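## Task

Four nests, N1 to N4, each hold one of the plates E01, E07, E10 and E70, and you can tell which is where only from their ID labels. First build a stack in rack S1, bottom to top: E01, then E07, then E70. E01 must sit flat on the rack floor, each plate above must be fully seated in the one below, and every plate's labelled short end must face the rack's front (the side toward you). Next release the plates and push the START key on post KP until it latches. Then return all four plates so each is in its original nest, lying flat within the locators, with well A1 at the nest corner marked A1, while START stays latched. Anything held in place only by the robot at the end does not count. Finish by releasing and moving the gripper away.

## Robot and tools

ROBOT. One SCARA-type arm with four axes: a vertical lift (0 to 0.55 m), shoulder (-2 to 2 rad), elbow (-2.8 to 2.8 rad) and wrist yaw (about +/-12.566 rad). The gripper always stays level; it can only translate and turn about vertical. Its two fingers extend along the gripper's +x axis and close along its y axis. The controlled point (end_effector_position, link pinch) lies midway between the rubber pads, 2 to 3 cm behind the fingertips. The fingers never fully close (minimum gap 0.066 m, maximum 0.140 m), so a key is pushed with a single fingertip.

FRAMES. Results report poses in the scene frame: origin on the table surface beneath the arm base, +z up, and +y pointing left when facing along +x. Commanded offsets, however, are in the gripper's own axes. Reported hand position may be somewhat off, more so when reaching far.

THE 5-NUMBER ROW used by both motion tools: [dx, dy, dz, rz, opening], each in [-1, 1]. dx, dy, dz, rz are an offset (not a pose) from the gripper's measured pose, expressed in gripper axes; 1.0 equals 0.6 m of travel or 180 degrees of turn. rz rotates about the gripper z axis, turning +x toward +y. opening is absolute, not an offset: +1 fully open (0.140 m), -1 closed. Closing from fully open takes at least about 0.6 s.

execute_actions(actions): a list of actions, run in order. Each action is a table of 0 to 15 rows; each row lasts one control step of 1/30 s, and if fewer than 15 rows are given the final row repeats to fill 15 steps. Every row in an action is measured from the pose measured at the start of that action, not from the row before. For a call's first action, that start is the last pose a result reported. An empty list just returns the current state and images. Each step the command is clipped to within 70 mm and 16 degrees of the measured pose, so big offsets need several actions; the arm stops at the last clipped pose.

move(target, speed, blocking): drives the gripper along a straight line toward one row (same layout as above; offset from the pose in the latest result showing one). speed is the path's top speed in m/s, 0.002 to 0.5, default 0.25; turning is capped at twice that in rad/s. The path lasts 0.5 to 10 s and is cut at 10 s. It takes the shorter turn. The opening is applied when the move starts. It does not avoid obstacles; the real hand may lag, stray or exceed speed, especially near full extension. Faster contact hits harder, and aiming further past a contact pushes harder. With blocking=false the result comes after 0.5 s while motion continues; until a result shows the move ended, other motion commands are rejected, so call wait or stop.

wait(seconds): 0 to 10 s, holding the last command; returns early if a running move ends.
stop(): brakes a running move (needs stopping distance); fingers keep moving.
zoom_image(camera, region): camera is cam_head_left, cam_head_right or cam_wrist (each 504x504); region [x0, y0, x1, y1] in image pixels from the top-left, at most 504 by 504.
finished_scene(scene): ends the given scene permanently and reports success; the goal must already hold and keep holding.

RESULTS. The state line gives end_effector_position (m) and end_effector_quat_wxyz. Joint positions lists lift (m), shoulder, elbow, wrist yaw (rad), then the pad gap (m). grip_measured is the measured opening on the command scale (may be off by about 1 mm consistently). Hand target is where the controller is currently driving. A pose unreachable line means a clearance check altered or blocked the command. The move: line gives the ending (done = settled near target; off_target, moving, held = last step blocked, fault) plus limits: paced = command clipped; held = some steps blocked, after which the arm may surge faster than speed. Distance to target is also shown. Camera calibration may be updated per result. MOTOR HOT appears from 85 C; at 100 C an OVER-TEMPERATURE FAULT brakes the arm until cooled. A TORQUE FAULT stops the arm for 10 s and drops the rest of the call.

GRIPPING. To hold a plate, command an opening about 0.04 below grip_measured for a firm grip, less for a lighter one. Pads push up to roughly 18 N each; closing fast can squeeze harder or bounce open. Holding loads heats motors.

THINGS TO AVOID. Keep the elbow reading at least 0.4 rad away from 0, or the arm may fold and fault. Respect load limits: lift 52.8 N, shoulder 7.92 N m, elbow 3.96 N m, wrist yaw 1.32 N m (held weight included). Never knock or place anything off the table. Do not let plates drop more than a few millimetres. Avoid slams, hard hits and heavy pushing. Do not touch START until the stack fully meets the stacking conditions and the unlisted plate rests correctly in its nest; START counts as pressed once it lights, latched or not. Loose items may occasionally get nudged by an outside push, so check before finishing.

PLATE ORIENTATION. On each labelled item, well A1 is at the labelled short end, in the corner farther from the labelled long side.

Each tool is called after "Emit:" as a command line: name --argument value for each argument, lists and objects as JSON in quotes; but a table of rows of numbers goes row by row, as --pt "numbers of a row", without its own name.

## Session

Emit:
execute_actions --actions '[]'

Scene clock: 0.00 s.
end_effector_position=(+0.5745, +0.4494, +0.3589) grip_measured=+1.00 end_effector_quat_wxyz=(+0.895, +0.000, +0.000, +0.447)
Joint positions: [ 0.354  1.258  2.184 -2.516  0.14 ]
Hand target: +0.574, +0.449, +0.359; +0.895, +0.000, +0.000, +0.447
camera_calibration (this result's frames):
cam_wrist: T_world_to_cam=[[0.802372, -0.596823, -0.0014632, -0.182216], [-0.359658, -0.481566, -0.799212, 0.697713], [0.476284, 0.641792, -0.601047, -0.250409], [0, 0, 0, 1]] pos_world=[0.516409, 0.387954, 0.406847]

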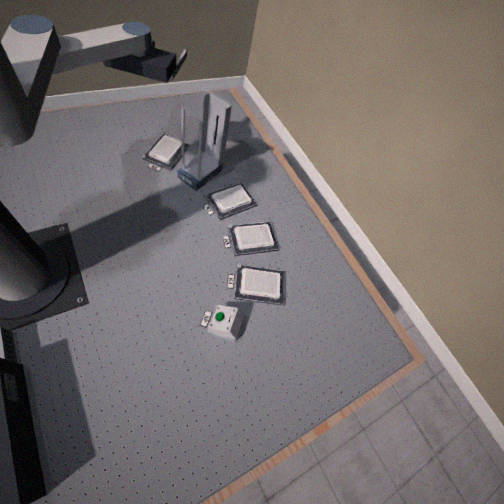

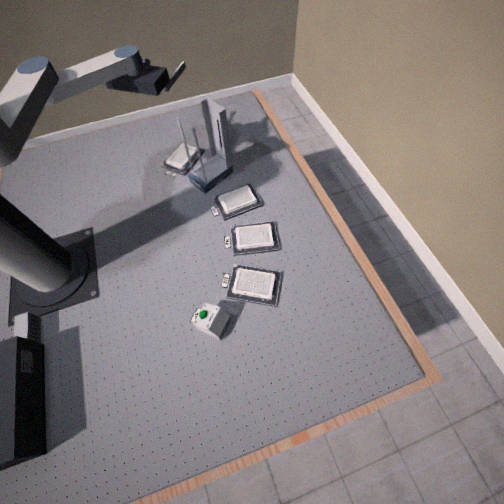

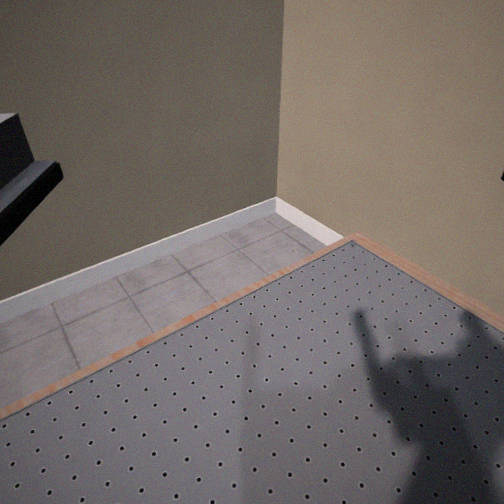

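Emit:
zoom_image --camera "cam_head_left" --region '[120, 80, 320, 350]'

Emit:
zoom_image --camera "cam_head_right" --region '[120, 80, 320, 350]'

Region (120, 80, 320, 350) of cam_head_left's 504x504 image, scaled by 1.867, with more detail than that image has; it fills the left 373 columns of this view, and the rest is white.

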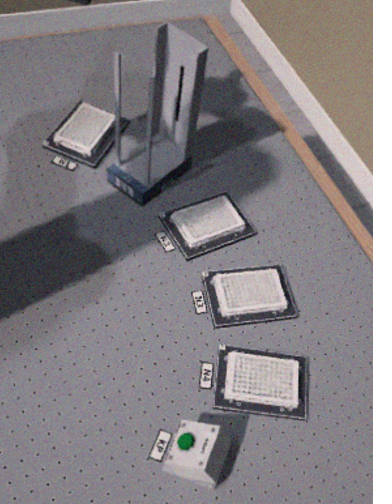

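Region (120, 80, 320, 350) of cam_head_right's 504x504 image, scaled by 1.867, with more detail than that image has; it fills the left 373 columns of this view, and the rest is white.

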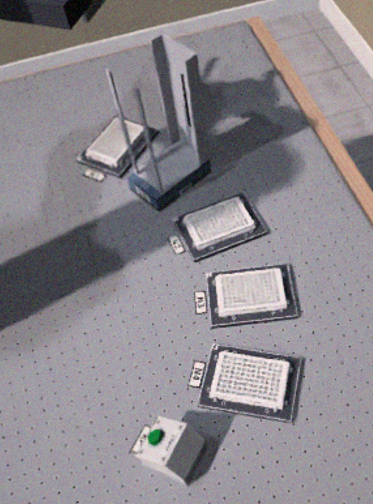

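Emit:
move --target '[-0.4081, -0.0233, -0.3982, -0.0559, 0.05]' --speed 0.25

Scene clock: 19.33 s.
end_effector_position=(+0.4385, +0.2451, +0.1200) grip_measured=+0.05 end_effector_quat_wxyz=(+0.931, +0.000, +0.000, +0.366)
Joint positions: [ 0.115  1.723  0.86  -1.834  0.105]
Hand target: +0.438, +0.245, +0.120; +0.930, +0.000, +0.000, +0.366
Off the commanded pose: 0.000 m, 0 deg.
move: done
camera_calibration (this result's frames):
cam_wrist: T_world_to_cam=[[0.685407, -0.728159, -0.0014632, -0.1119], [-0.43846, -0.411111, -0.799212, 0.376712], [0.581352, 0.548427, -0.601047, -0.221362], [0, 0, 0, 1]] pos_world=[0.37056, 0.19479, 0.16786]

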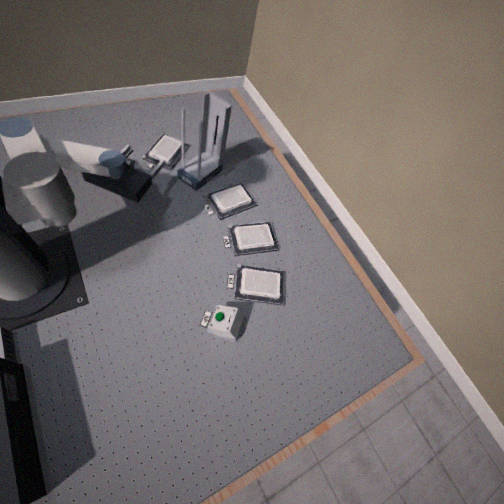

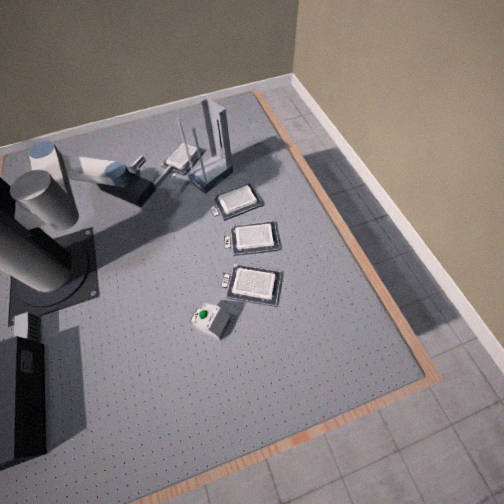

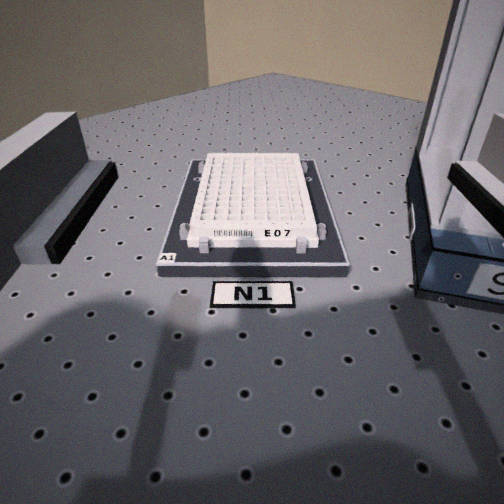

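Emit:
zoom_image --camera "cam_wrist" --region '[140, 130, 370, 310]'

Region (140, 130, 370, 310) of cam_wrist's 504x504 image, scaled by 2.191, with more detail than that image has; it fills the top 394 rows of this view, and the rest is white.

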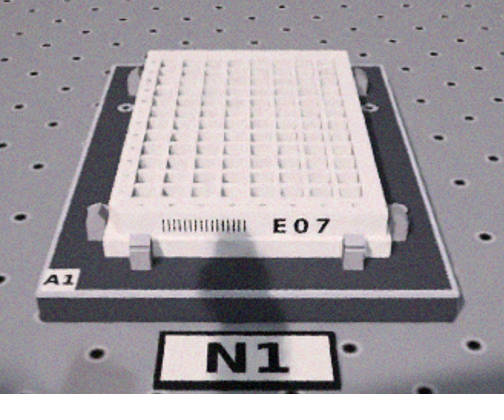

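Emit:
move --target '[-0.0321, -0.1940, 0, -0.1049, 0.05]' --speed 0.25

Scene clock: 35.63 s.
end_effector_position=(+0.5037, +0.1467, +0.1200) grip_measured=+0.05 end_effector_quat_wxyz=(+0.978, +0.000, +0.000, +0.208)
Joint positions: [ 0.115  1.394  0.861 -1.835  0.105]
Hand target: +0.504, +0.147, +0.120; +0.978, +0.000, +0.000, +0.209
Off the commanded pose: 0.000 m, 0 deg.
move: done
camera_calibration (this result's frames):
cam_wrist: T_world_to_cam=[[0.412591, -0.910915, -0.0014632, -0.0639768], [-0.547987, -0.246922, -0.799212, 0.395973], [0.727653, 0.33055, -0.601047, -0.247088], [0, 0, 0, 1]] pos_world=[0.423179, 0.121172, 0.167861]

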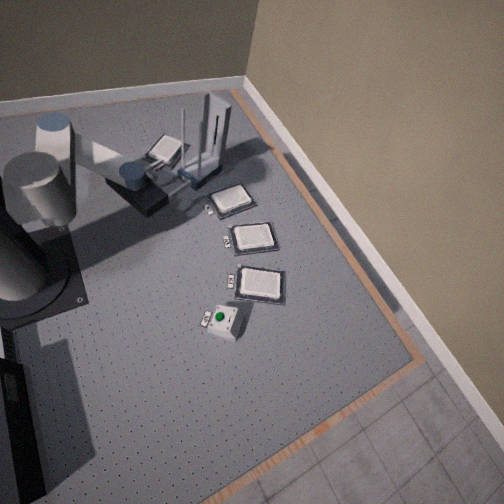

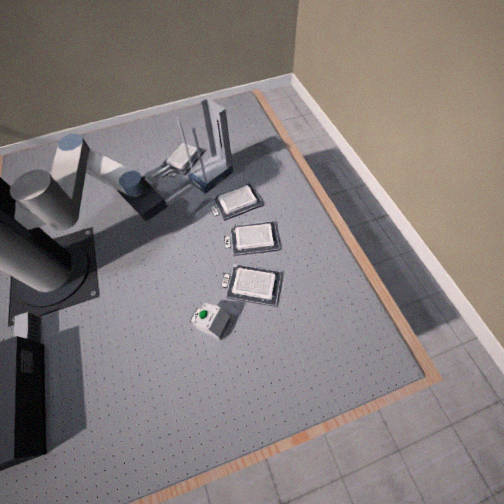

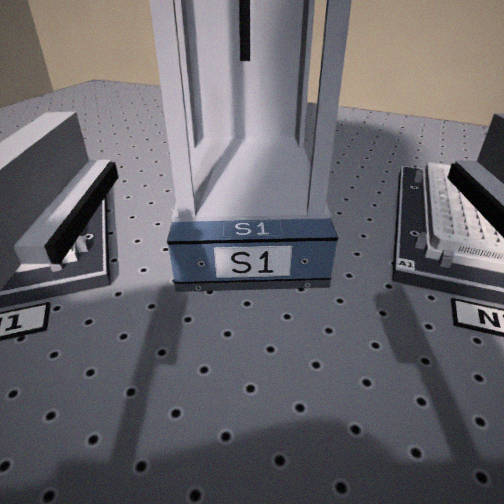

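Emit:
zoom_image --camera "cam_wrist" --region '[150, 110, 350, 300]'

Region (150, 110, 350, 300) of cam_wrist's 504x504 image, scaled by 2.520, with more detail than that image has; it fills the top 479 rows of this view, and the rest is white.

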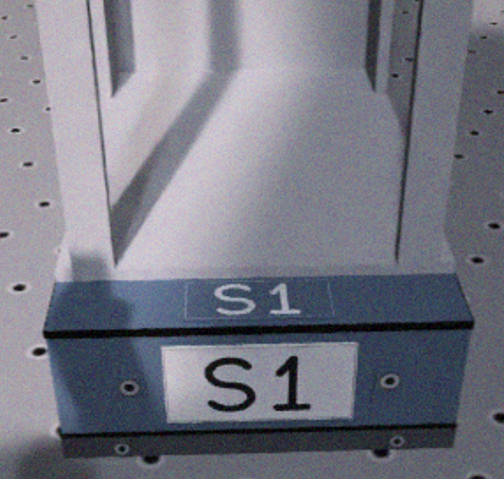

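Emit:
move --target '[0.0611, 0.0129, -0.0712, 0.0131, 0.05]' --speed 0.15

Scene clock: 51.97 s.
end_effector_position=(+0.5341, +0.1689, +0.0772) grip_measured=+0.05 end_effector_quat_wxyz=(+0.973, +0.000, +0.000, +0.229)
Joint positions: [ 0.072  1.351  1.023 -1.912  0.105]
Hand target: +0.534, +0.169, +0.077; +0.974, +0.000, +0.000, +0.228
Off the commanded pose: 0.000 m, 0 deg.
move: done
camera_calibration (this result's frames):
cam_wrist: T_world_to_cam=[[0.45019, -0.892932, -0.0014632, -0.0794952], [-0.537222, -0.269542, -0.799212, 0.381926], [0.713248, 0.360583, -0.601047, -0.299559], [0, 0, 0, 1]] pos_world=[0.454627, 0.139977, 0.125075]

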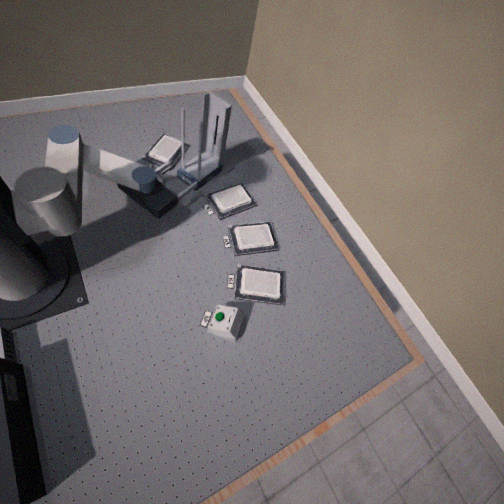

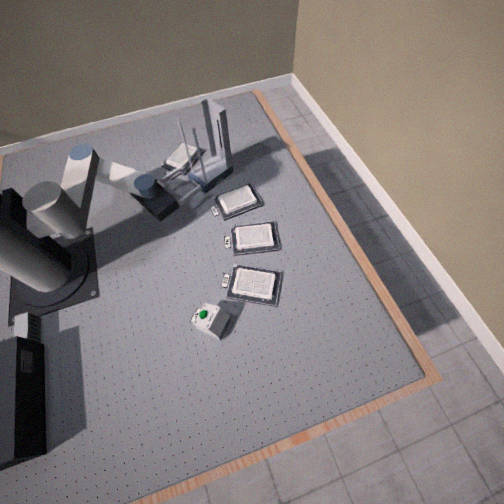

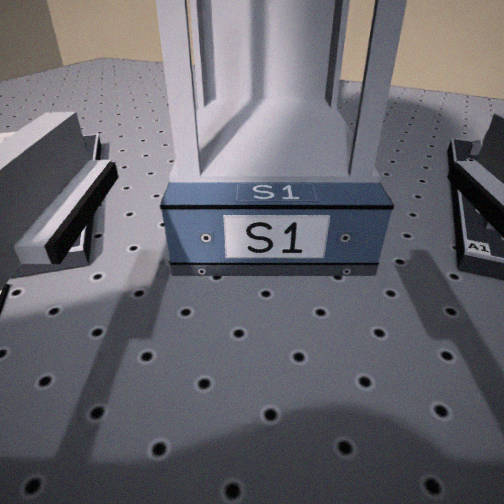

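Emit:
zoom_image --camera "cam_wrist" --region '[150, 60, 410, 290]'

Region (150, 60, 410, 290) of cam_wrist's 504x504 image, scaled by 1.938, with more detail than that image has; it fills the top 446 rows of this view, and the rest is white.

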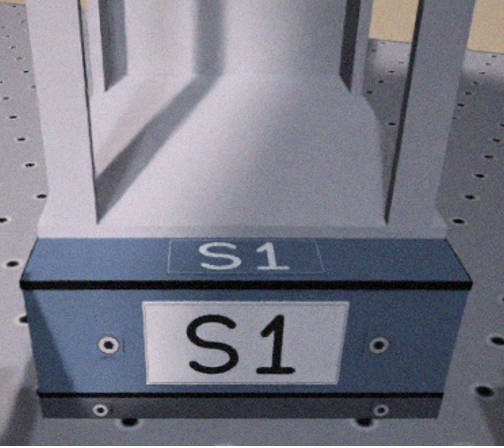

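Emit:
move --target '[-0.1, -0.1978, 0.0713, -0.115, 0.05]' --speed 0.25

Emit:
zoom_image --camera "cam_wrist" --region '[120, 120, 380, 320]'

Scene clock: 62.83 s.
end_effector_position=(+0.5332, +0.0358, +0.1200) grip_measured=+0.05 end_effector_quat_wxyz=(+0.999, +0.000, +0.000, +0.050)
Joint positions: [ 0.115  1.074  0.861 -1.835  0.105]
Hand target: +0.533, +0.036, +0.120; +0.999, +0.000, +0.000, +0.050
Off the commanded pose: 0.000 m, 0 deg.
move: done
camera_calibration (this result's frames):
cam_wrist: T_world_to_cam=[[0.104856, -0.994486, -0.0014632, -0.0101082], [-0.597857, -0.0618607, -0.799212, 0.40473], [0.794715, 0.0846771, -0.601047, -0.258765], [0, 0, 0, 1]] pos_world=[0.448675, 0.0368959, 0.167921]

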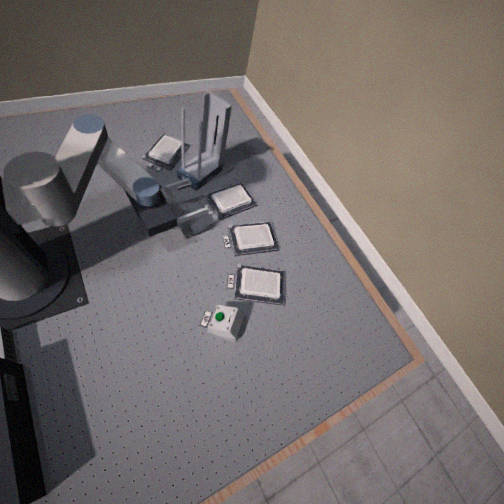

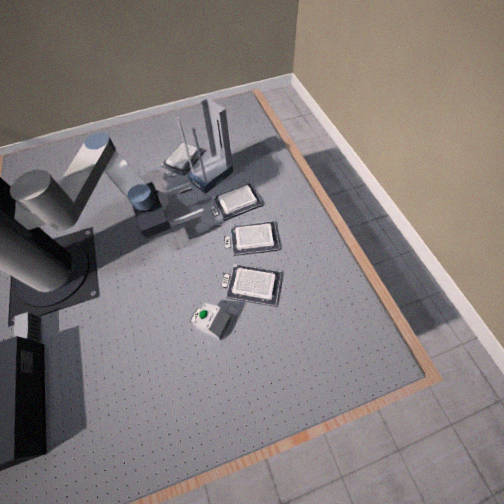

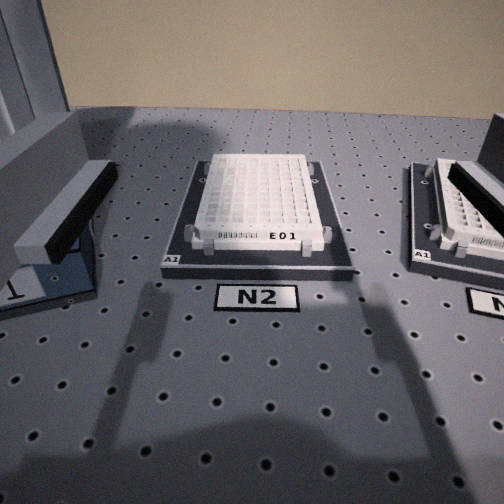

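Region (120, 120, 380, 320) of cam_wrist's 504x504 image, scaled by 1.938, with more detail than that image has; it fills the top 388 rows of this view, and the rest is white.

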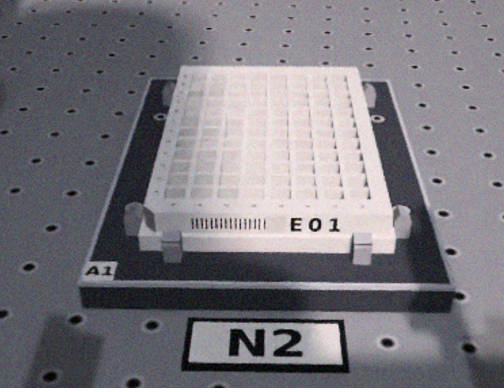

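Emit:
move --target '[0.2666, 0.0097, -0.075, -0.0049, 0.15]' --speed 0.2

Scene clock: 82.83 s.
end_effector_position=(+0.6918, +0.0576, +0.0750) grip_measured=+0.15 end_effector_quat_wxyz=(+0.999, +0.000, +0.000, +0.042)
Joint positions: [ 0.07   0.802  1.634 -2.352  0.109]
Hand target: +0.692, +0.058, +0.075; +0.999, +0.000, +0.000, +0.042
Off the commanded pose: 0.000 m, 0 deg.
move: done
camera_calibration (this result's frames):
cam_wrist: T_world_to_cam=[[0.0898297, -0.995956, -0.0014632, 0.00533963], [-0.598723, -0.0528273, -0.799212, 0.465001], [0.795903, 0.072669, -0.601047, -0.413898], [0, 0, 0, 1]] pos_world=[0.60735, 0.0599603, 0.12287]

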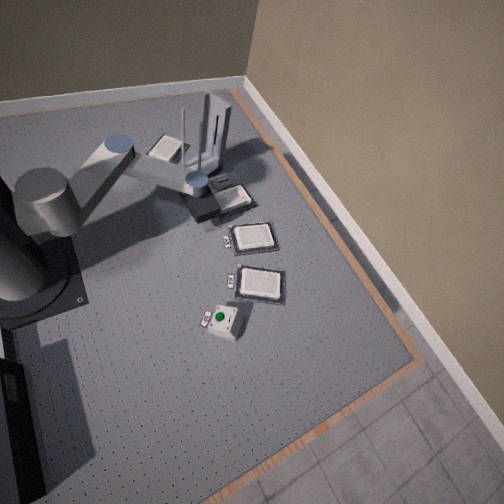

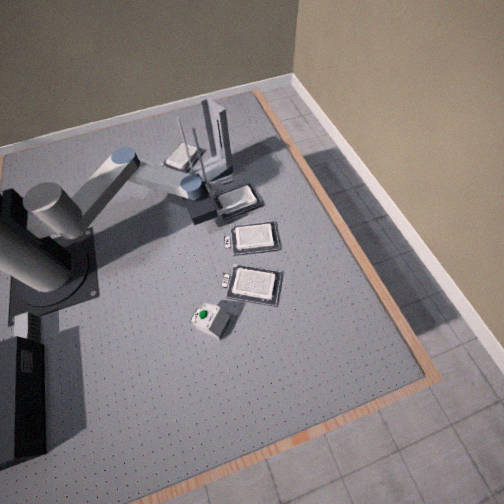

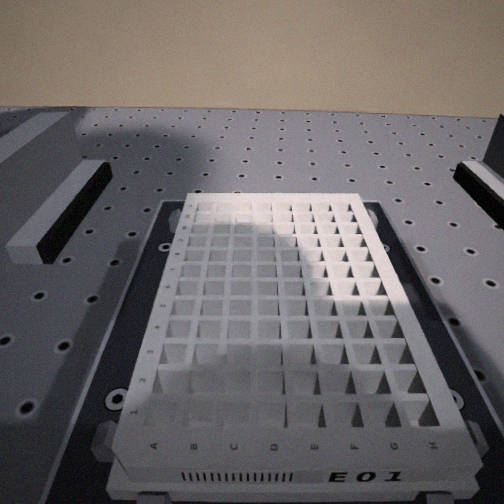

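Emit:
move --target '[0, 0, -0.0365, 0, 0.15]' --speed 0.06

Scene clock: 84.87 s.
end_effector_position=(+0.6918, +0.0576, +0.0530) grip_measured=+0.15 end_effector_quat_wxyz=(+0.999, +0.000, +0.000, +0.042)
Joint positions: [ 0.048  0.802  1.634 -2.352  0.109]
Hand target: +0.692, +0.058, +0.053; +0.999, +0.000, +0.000, +0.042
Off the commanded pose: 0.000 m, 0 deg.
move: done
camera_calibration (this result's frames):
cam_wrist: T_world_to_cam=[[0.0897942, -0.995959, -0.0014632, 0.00532156], [-0.598725, -0.052806, -0.799212, 0.447442], [0.795906, 0.0726406, -0.601047, -0.427097], [0, 0, 0, 1]] pos_world=[0.607346, 0.0599523, 0.100904]

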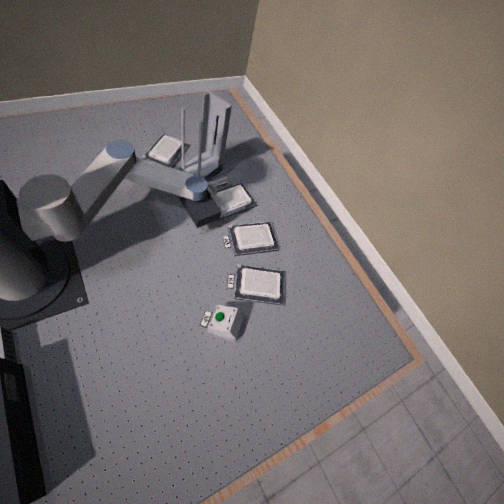

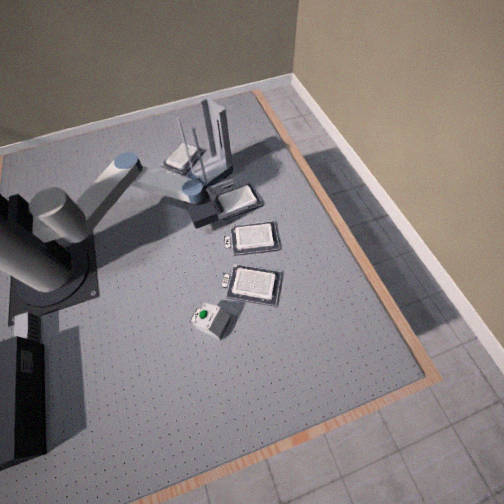

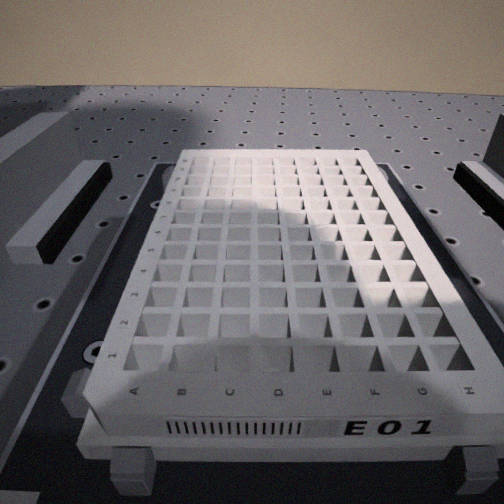

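Emit:
move --target '[-0.0035, 0, -0.031, 0, 0.15]' --speed 0.04

Scene clock: 89.93 s.
end_effector_position=(+0.6898, +0.0573, +0.0343) grip_measured=+0.15 end_effector_quat_wxyz=(+0.999, +0.000, +0.000, +0.042)
Joint positions: [ 0.029  0.808  1.622 -2.346  0.109]
Hand target: +0.690, +0.057, +0.034; +0.999, +0.000, +0.000, +0.042
Off the commanded pose: 0.000 m, 0 deg.
move: done
camera_calibration (this result's frames):
cam_wrist: T_world_to_cam=[[0.0895305, -0.995983, -0.0014632, 0.00541935], [-0.598739, -0.0526475, -0.799212, 0.431279], [0.795925, 0.0724299, -0.601047, -0.436662], [0, 0, 0, 1]] pos_world=[0.605289, 0.0597308, 0.0822368]

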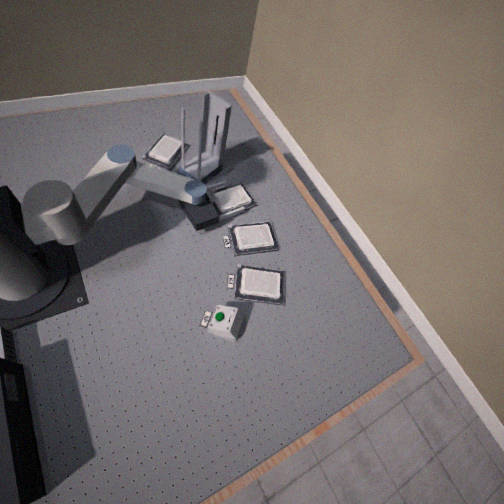

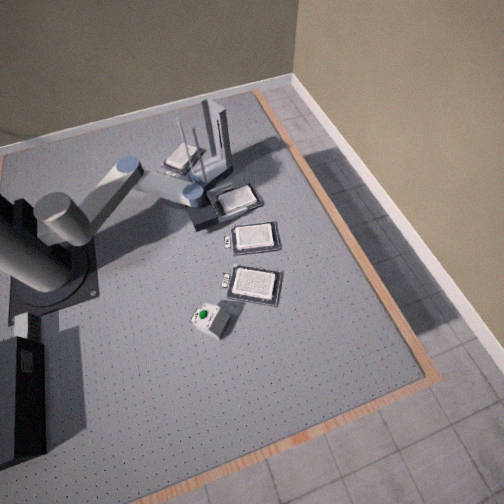

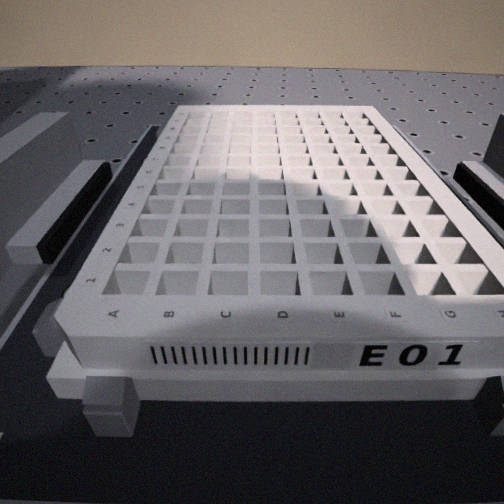

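Emit:
execute_actions --actions '[[[0,0,0,0,-0.4]],[[0,0,0,0,-0.5]],[[0,0,0,0,-0.62]]]'

Scene clock: 93.27 s.
end_effector_position=(+0.6898, +0.0573, +0.0343) grip_measured=-0.56 end_effector_quat_wxyz=(+0.999, +0.000, +0.000, +0.042)
Joint positions: [ 0.029  0.808  1.622 -2.346  0.082]
Hand target: +0.690, +0.057, +0.034; +0.999, +0.000, +0.000, +0.042
Off the commanded pose: 0.000 m, 0 deg.
camera_calibration (this result's frames):
cam_wrist: T_world_to_cam=[[0.0895268, -0.995983, -0.0014632, 0.00541774], [-0.598739, -0.0526453, -0.799212, 0.431279], [0.795925, 0.072427, -0.601047, -0.436661], [0, 0, 0, 1]] pos_world=[0.605288, 0.0597268, 0.0822378]

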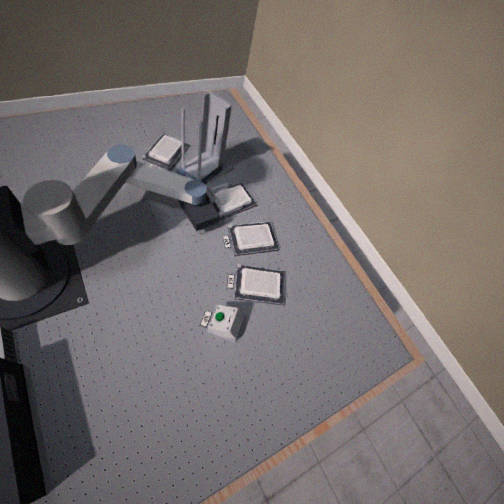

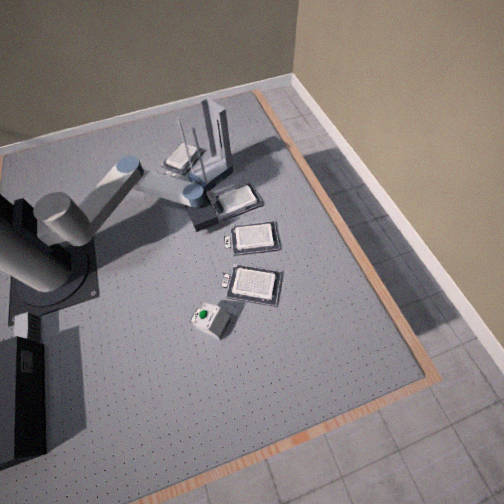

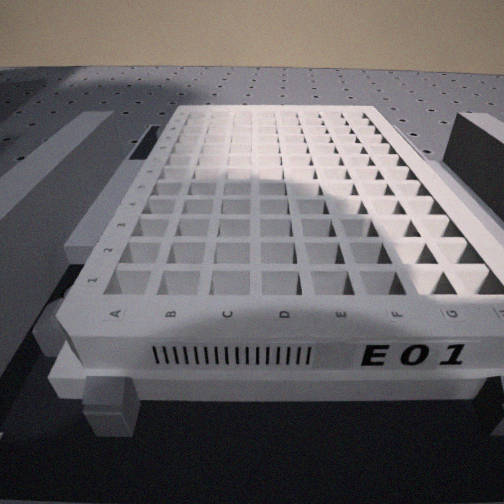

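Emit:
move --target '[0, 0, 0.04, 0, -0.62]' --speed 0.04

Emit:
move --target '[0, 0, 0.461, 0, -0.62]' --speed 0.2

Scene clock: 96.33 s.
end_effector_position=(+0.6898, +0.0573, +0.0584) grip_measured=-0.56 end_effector_quat_wxyz=(+0.999, +0.000, +0.000, +0.042)
Joint positions: [ 0.053  0.808  1.622 -2.346  0.082]
Hand target: +0.690, +0.057, +0.058; +0.999, +0.000, +0.000, +0.042
Off the commanded pose: 0.000 m, 0 deg.
move: done
camera_calibration (this result's frames):
cam_wrist: T_world_to_cam=[[0.0895365, -0.995982, -0.0014632, 0.00544919], [-0.598738, -0.0526511, -0.799212, 0.450505], [0.795924, 0.0724347, -0.601047, -0.422205], [0, 0, 0, 1]] pos_world=[0.605289, 0.0597291, 0.106292]

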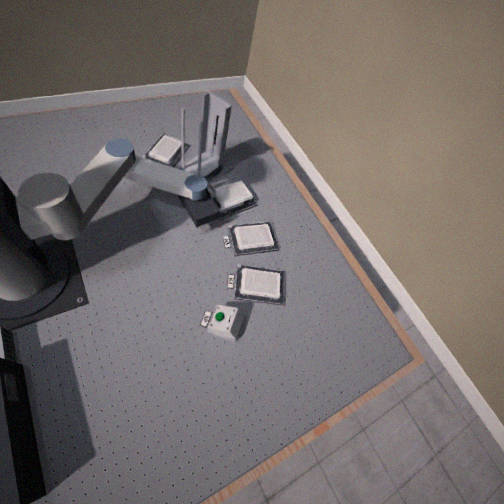

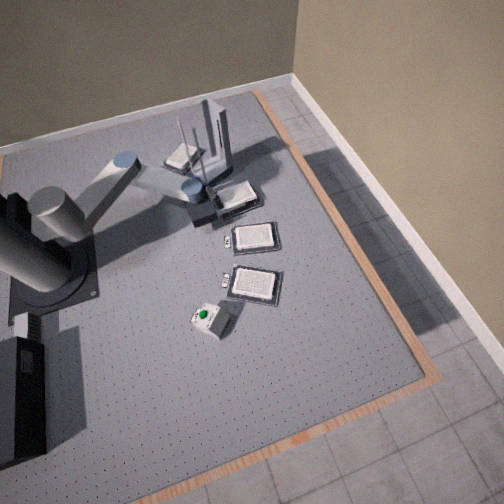

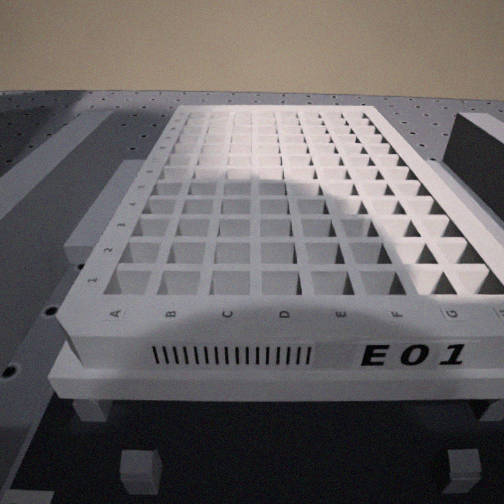

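Scene clock: 98.10 s.
end_effector_position=(+0.6898, +0.0574, +0.3350) grip_measured=-0.56 end_effector_quat_wxyz=(+0.999, +0.000, +0.000, +0.042)
Joint positions: [ 0.33   0.808  1.622 -2.346  0.082]
Hand target: +0.690, +0.057, +0.335; +0.999, +0.000, +0.000, +0.042
Off the commanded pose: 0.000 m, 0 deg.
move: done
camera_calibration (this result's frames):
cam_wrist: T_world_to_cam=[[0.0895893, -0.995978, -0.0014632, 0.00583461], [-0.598736, -0.0526828, -0.799212, 0.671614], [0.795921, 0.0724769, -0.601047, -0.255928], [0, 0, 0, 1]] pos_world=[0.605295, 0.0597426, 0.382946]

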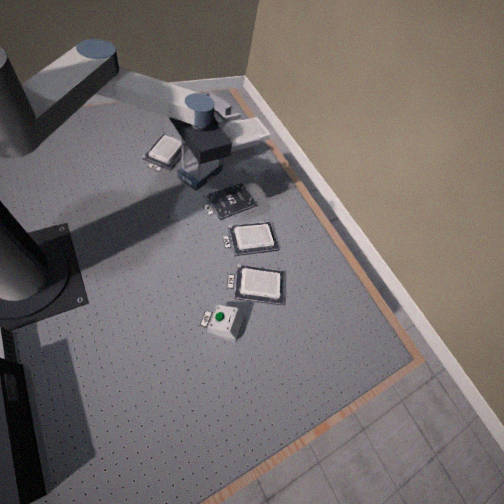

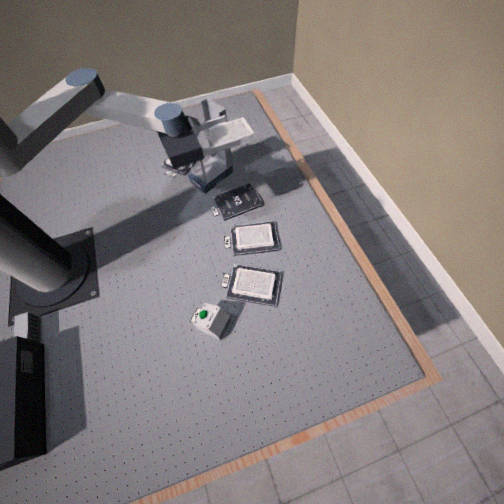

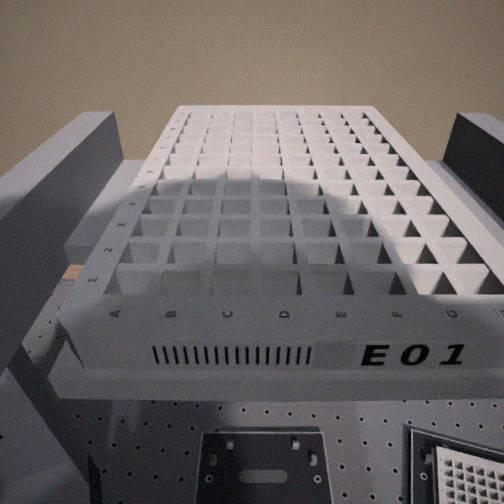

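Emit:
move --target '[-0.0570, 0.2806, 0.03, 0.12009, -0.62]' --speed 0.15

Emit:
move --target '[0, 0, -0.03, 0, -0.62]' --speed 0.05

Scene clock: 104.40 s.
end_effector_position=(+0.6414, +0.2224, +0.3530) grip_measured=-0.56 end_effector_quat_wxyz=(+0.973, +0.000, +0.000, +0.229)
Joint positions: [ 0.348  1.128  1.615 -2.281  0.082]
Hand target: +0.641, +0.222, +0.353; +0.973, +0.000, +0.000, +0.229
Off the commanded pose: 0.000 m, 0 deg.
move: done
camera_calibration (this result's frames):
cam_wrist: T_world_to_cam=[[0.450757, -0.892646, -0.0014632, -0.0801049], [-0.53705, -0.269883, -0.799212, 0.674453], [0.713018, 0.361036, -0.601047, -0.229581], [0, 0, 0, 1]] pos_world=[0.562018, 0.193405, 0.400925]

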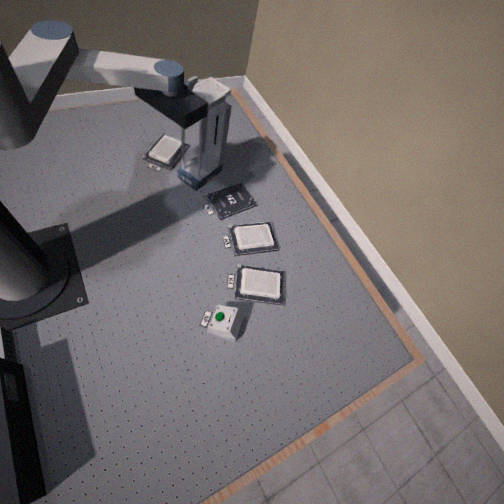

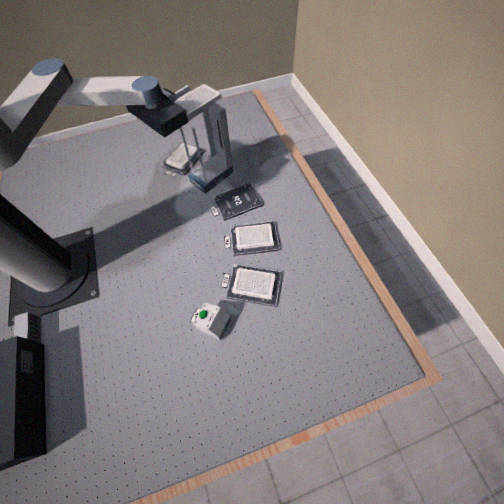

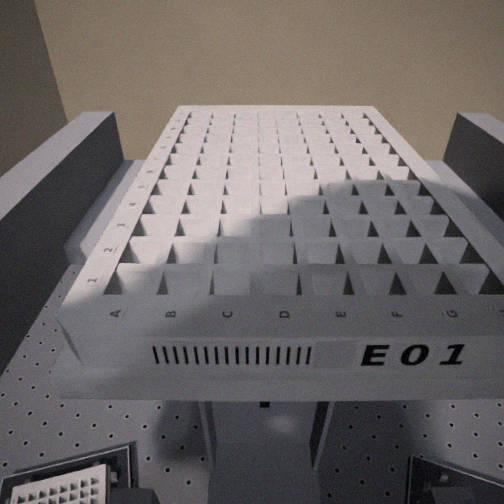

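Scene clock: 105.10 s.
end_effector_position=(+0.6414, +0.2224, +0.3349) grip_measured=-0.56 end_effector_quat_wxyz=(+0.973, +0.000, +0.000, +0.229)
Joint positions: [ 0.33   1.128  1.615 -2.281  0.082]
Hand target: +0.641, +0.222, +0.335; +0.973, +0.000, +0.000, +0.229
Off the commanded pose: 0.000 m, 0 deg.
move: done
camera_calibration (this result's frames):
cam_wrist: T_world_to_cam=[[0.450763, -0.892642, -0.0014632, -0.0801317], [-0.537048, -0.269887, -0.799212, 0.660003], [0.713016, 0.361041, -0.601047, -0.240447], [0, 0, 0, 1]] pos_world=[0.562016, 0.193408, 0.382846]

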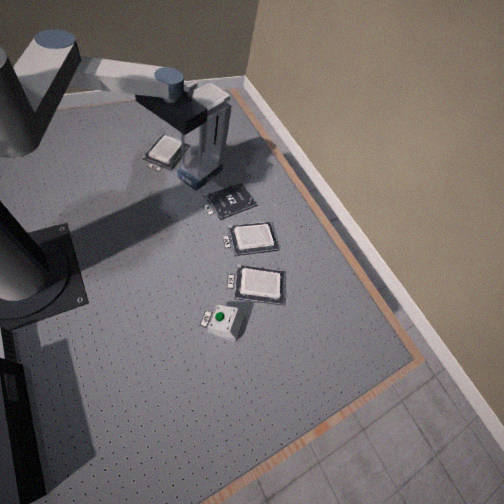

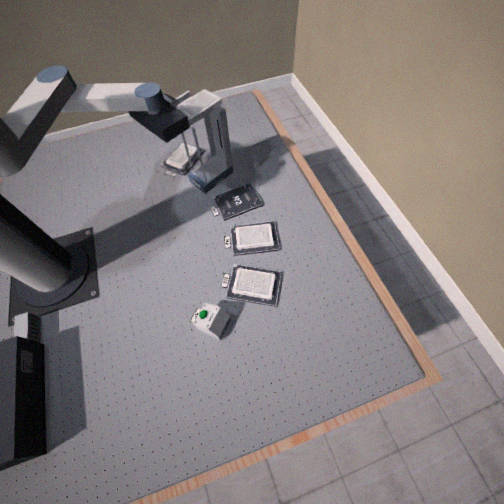

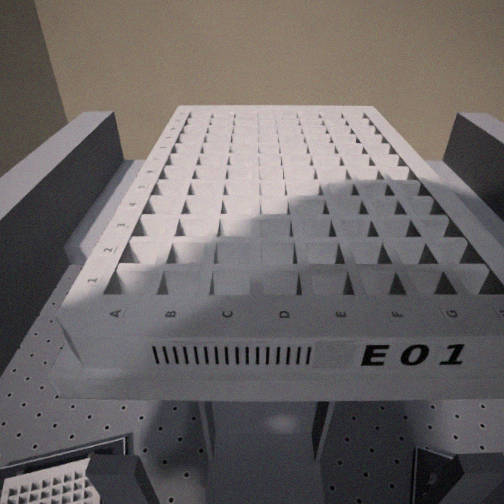

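Emit:
zoom_image --camera "cam_wrist" --region '[40, 360, 504, 504]'

Region (40, 360, 504, 504) of cam_wrist's 504x504 image, scaled by 1.086, with more detail than that image has; it fills the top 156 rows of this view, and the rest is white.

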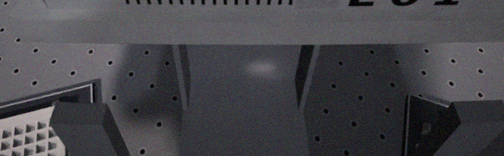

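Emit:
move --target '[0.0012, 0, -0.028, 0, -0.62]' --speed 0.03

Scene clock: 115.40 s.
end_effector_position=(+0.6420, +0.2227, +0.3181) grip_measured=-0.56 end_effector_quat_wxyz=(+0.973, +0.000, +0.000, +0.229)
Joint positions: [ 0.313  1.127  1.619 -2.283  0.082]
Hand target: +0.642, +0.223, +0.318; +0.973, +0.000, +0.000, +0.229
Off the commanded pose: 0.000 m, 0 deg.
move: done
camera_calibration (this result's frames):
cam_wrist: T_world_to_cam=[[0.450996, -0.892525, -0.0014632, -0.0802644], [-0.536978, -0.270027, -0.799212, 0.646914], [0.712922, 0.361227, -0.601047, -0.251125], [0, 0, 0, 1]] pos_world=[0.56261, 0.19376, 0.365966]

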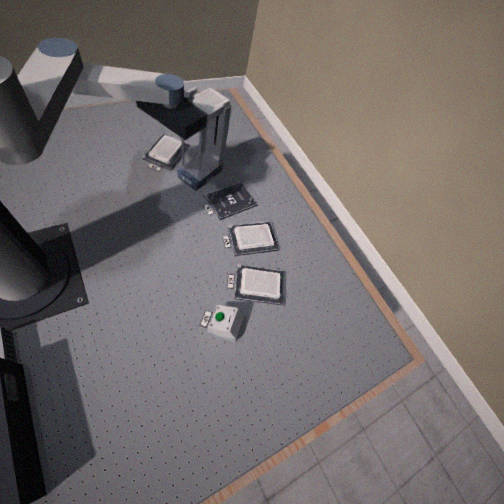

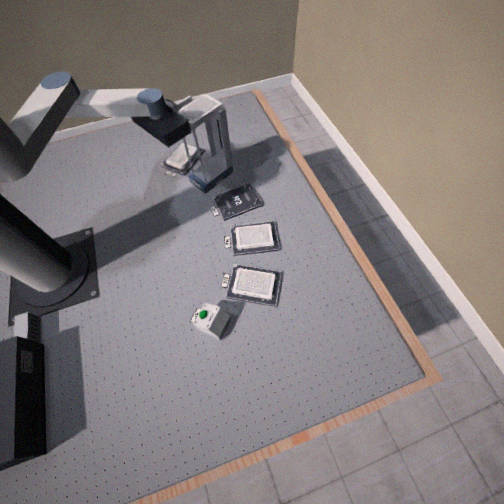

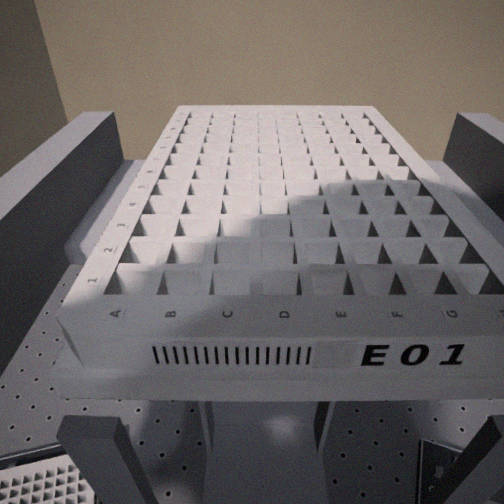

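Emit:
zoom_image --camera "cam_wrist" --region '[30, 340, 190, 470]'

Region (30, 340, 190, 470) of cam_wrist's 504x504 image, scaled by 3.150, with more detail than that image has; it fills the top 410 rows of this view, and the rest is white.

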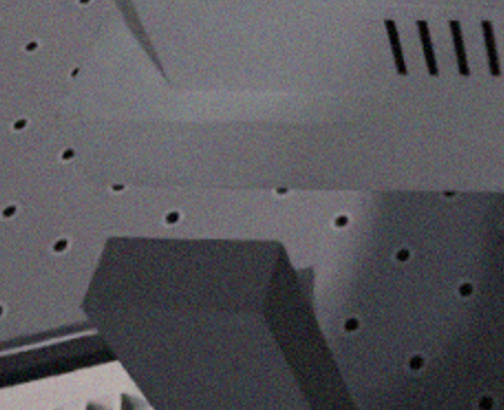

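Emit:
move --target '[0, 0, -0.0065, 0, -0.62]' --speed 0.015

Emit:
zoom_image --camera "cam_wrist" --region '[30, 340, 190, 470]'

Scene clock: 128.03 s.
end_effector_position=(+0.6420, +0.2227, +0.3142) grip_measured=-0.56 end_effector_quat_wxyz=(+0.973, +0.000, +0.000, +0.229)
Joint positions: [ 0.309  1.127  1.619 -2.283  0.082]
Hand target: +0.642, +0.223, +0.314; +0.973, +0.000, +0.000, +0.229
Off the commanded pose: 0.000 m, 0 deg.
move: done
camera_calibration (this result's frames):
cam_wrist: T_world_to_cam=[[0.451002, -0.892522, -0.0014632, -0.0802691], [-0.536976, -0.27003, -0.799212, 0.643806], [0.712919, 0.361232, -0.601047, -0.253462], [0, 0, 0, 1]] pos_world=[0.562608, 0.193763, 0.362077]

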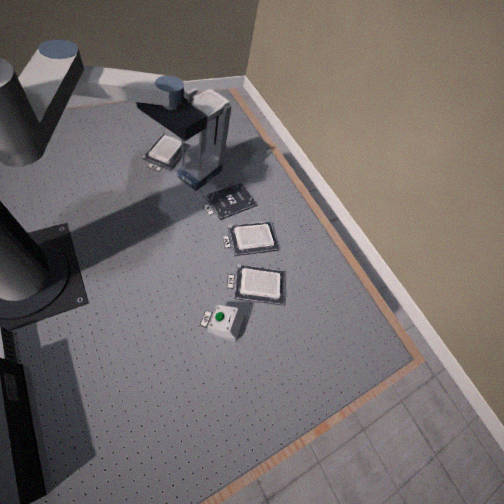

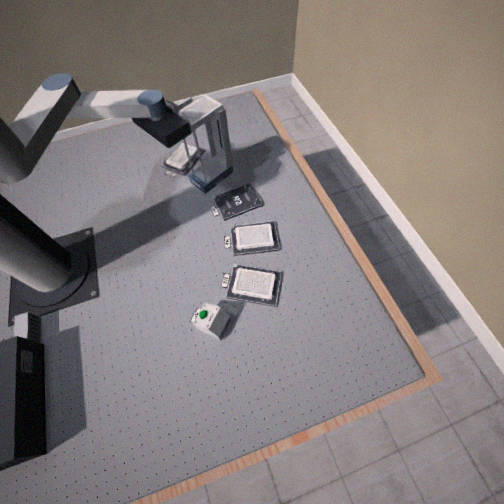

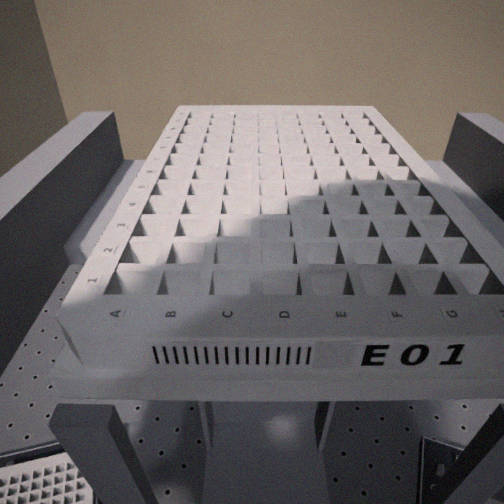

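Region (30, 340, 190, 470) of cam_wrist's 504x504 image, scaled by 3.150, with more detail than that image has; it fills the top 410 rows of this view, and the rest is white.

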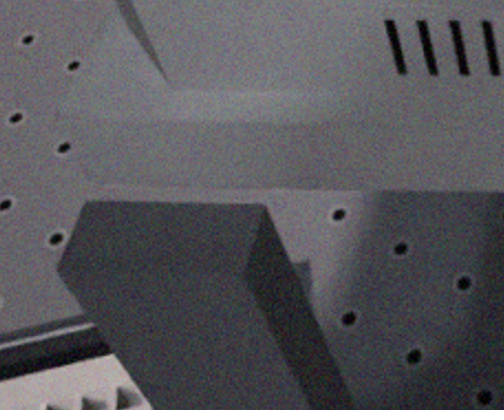

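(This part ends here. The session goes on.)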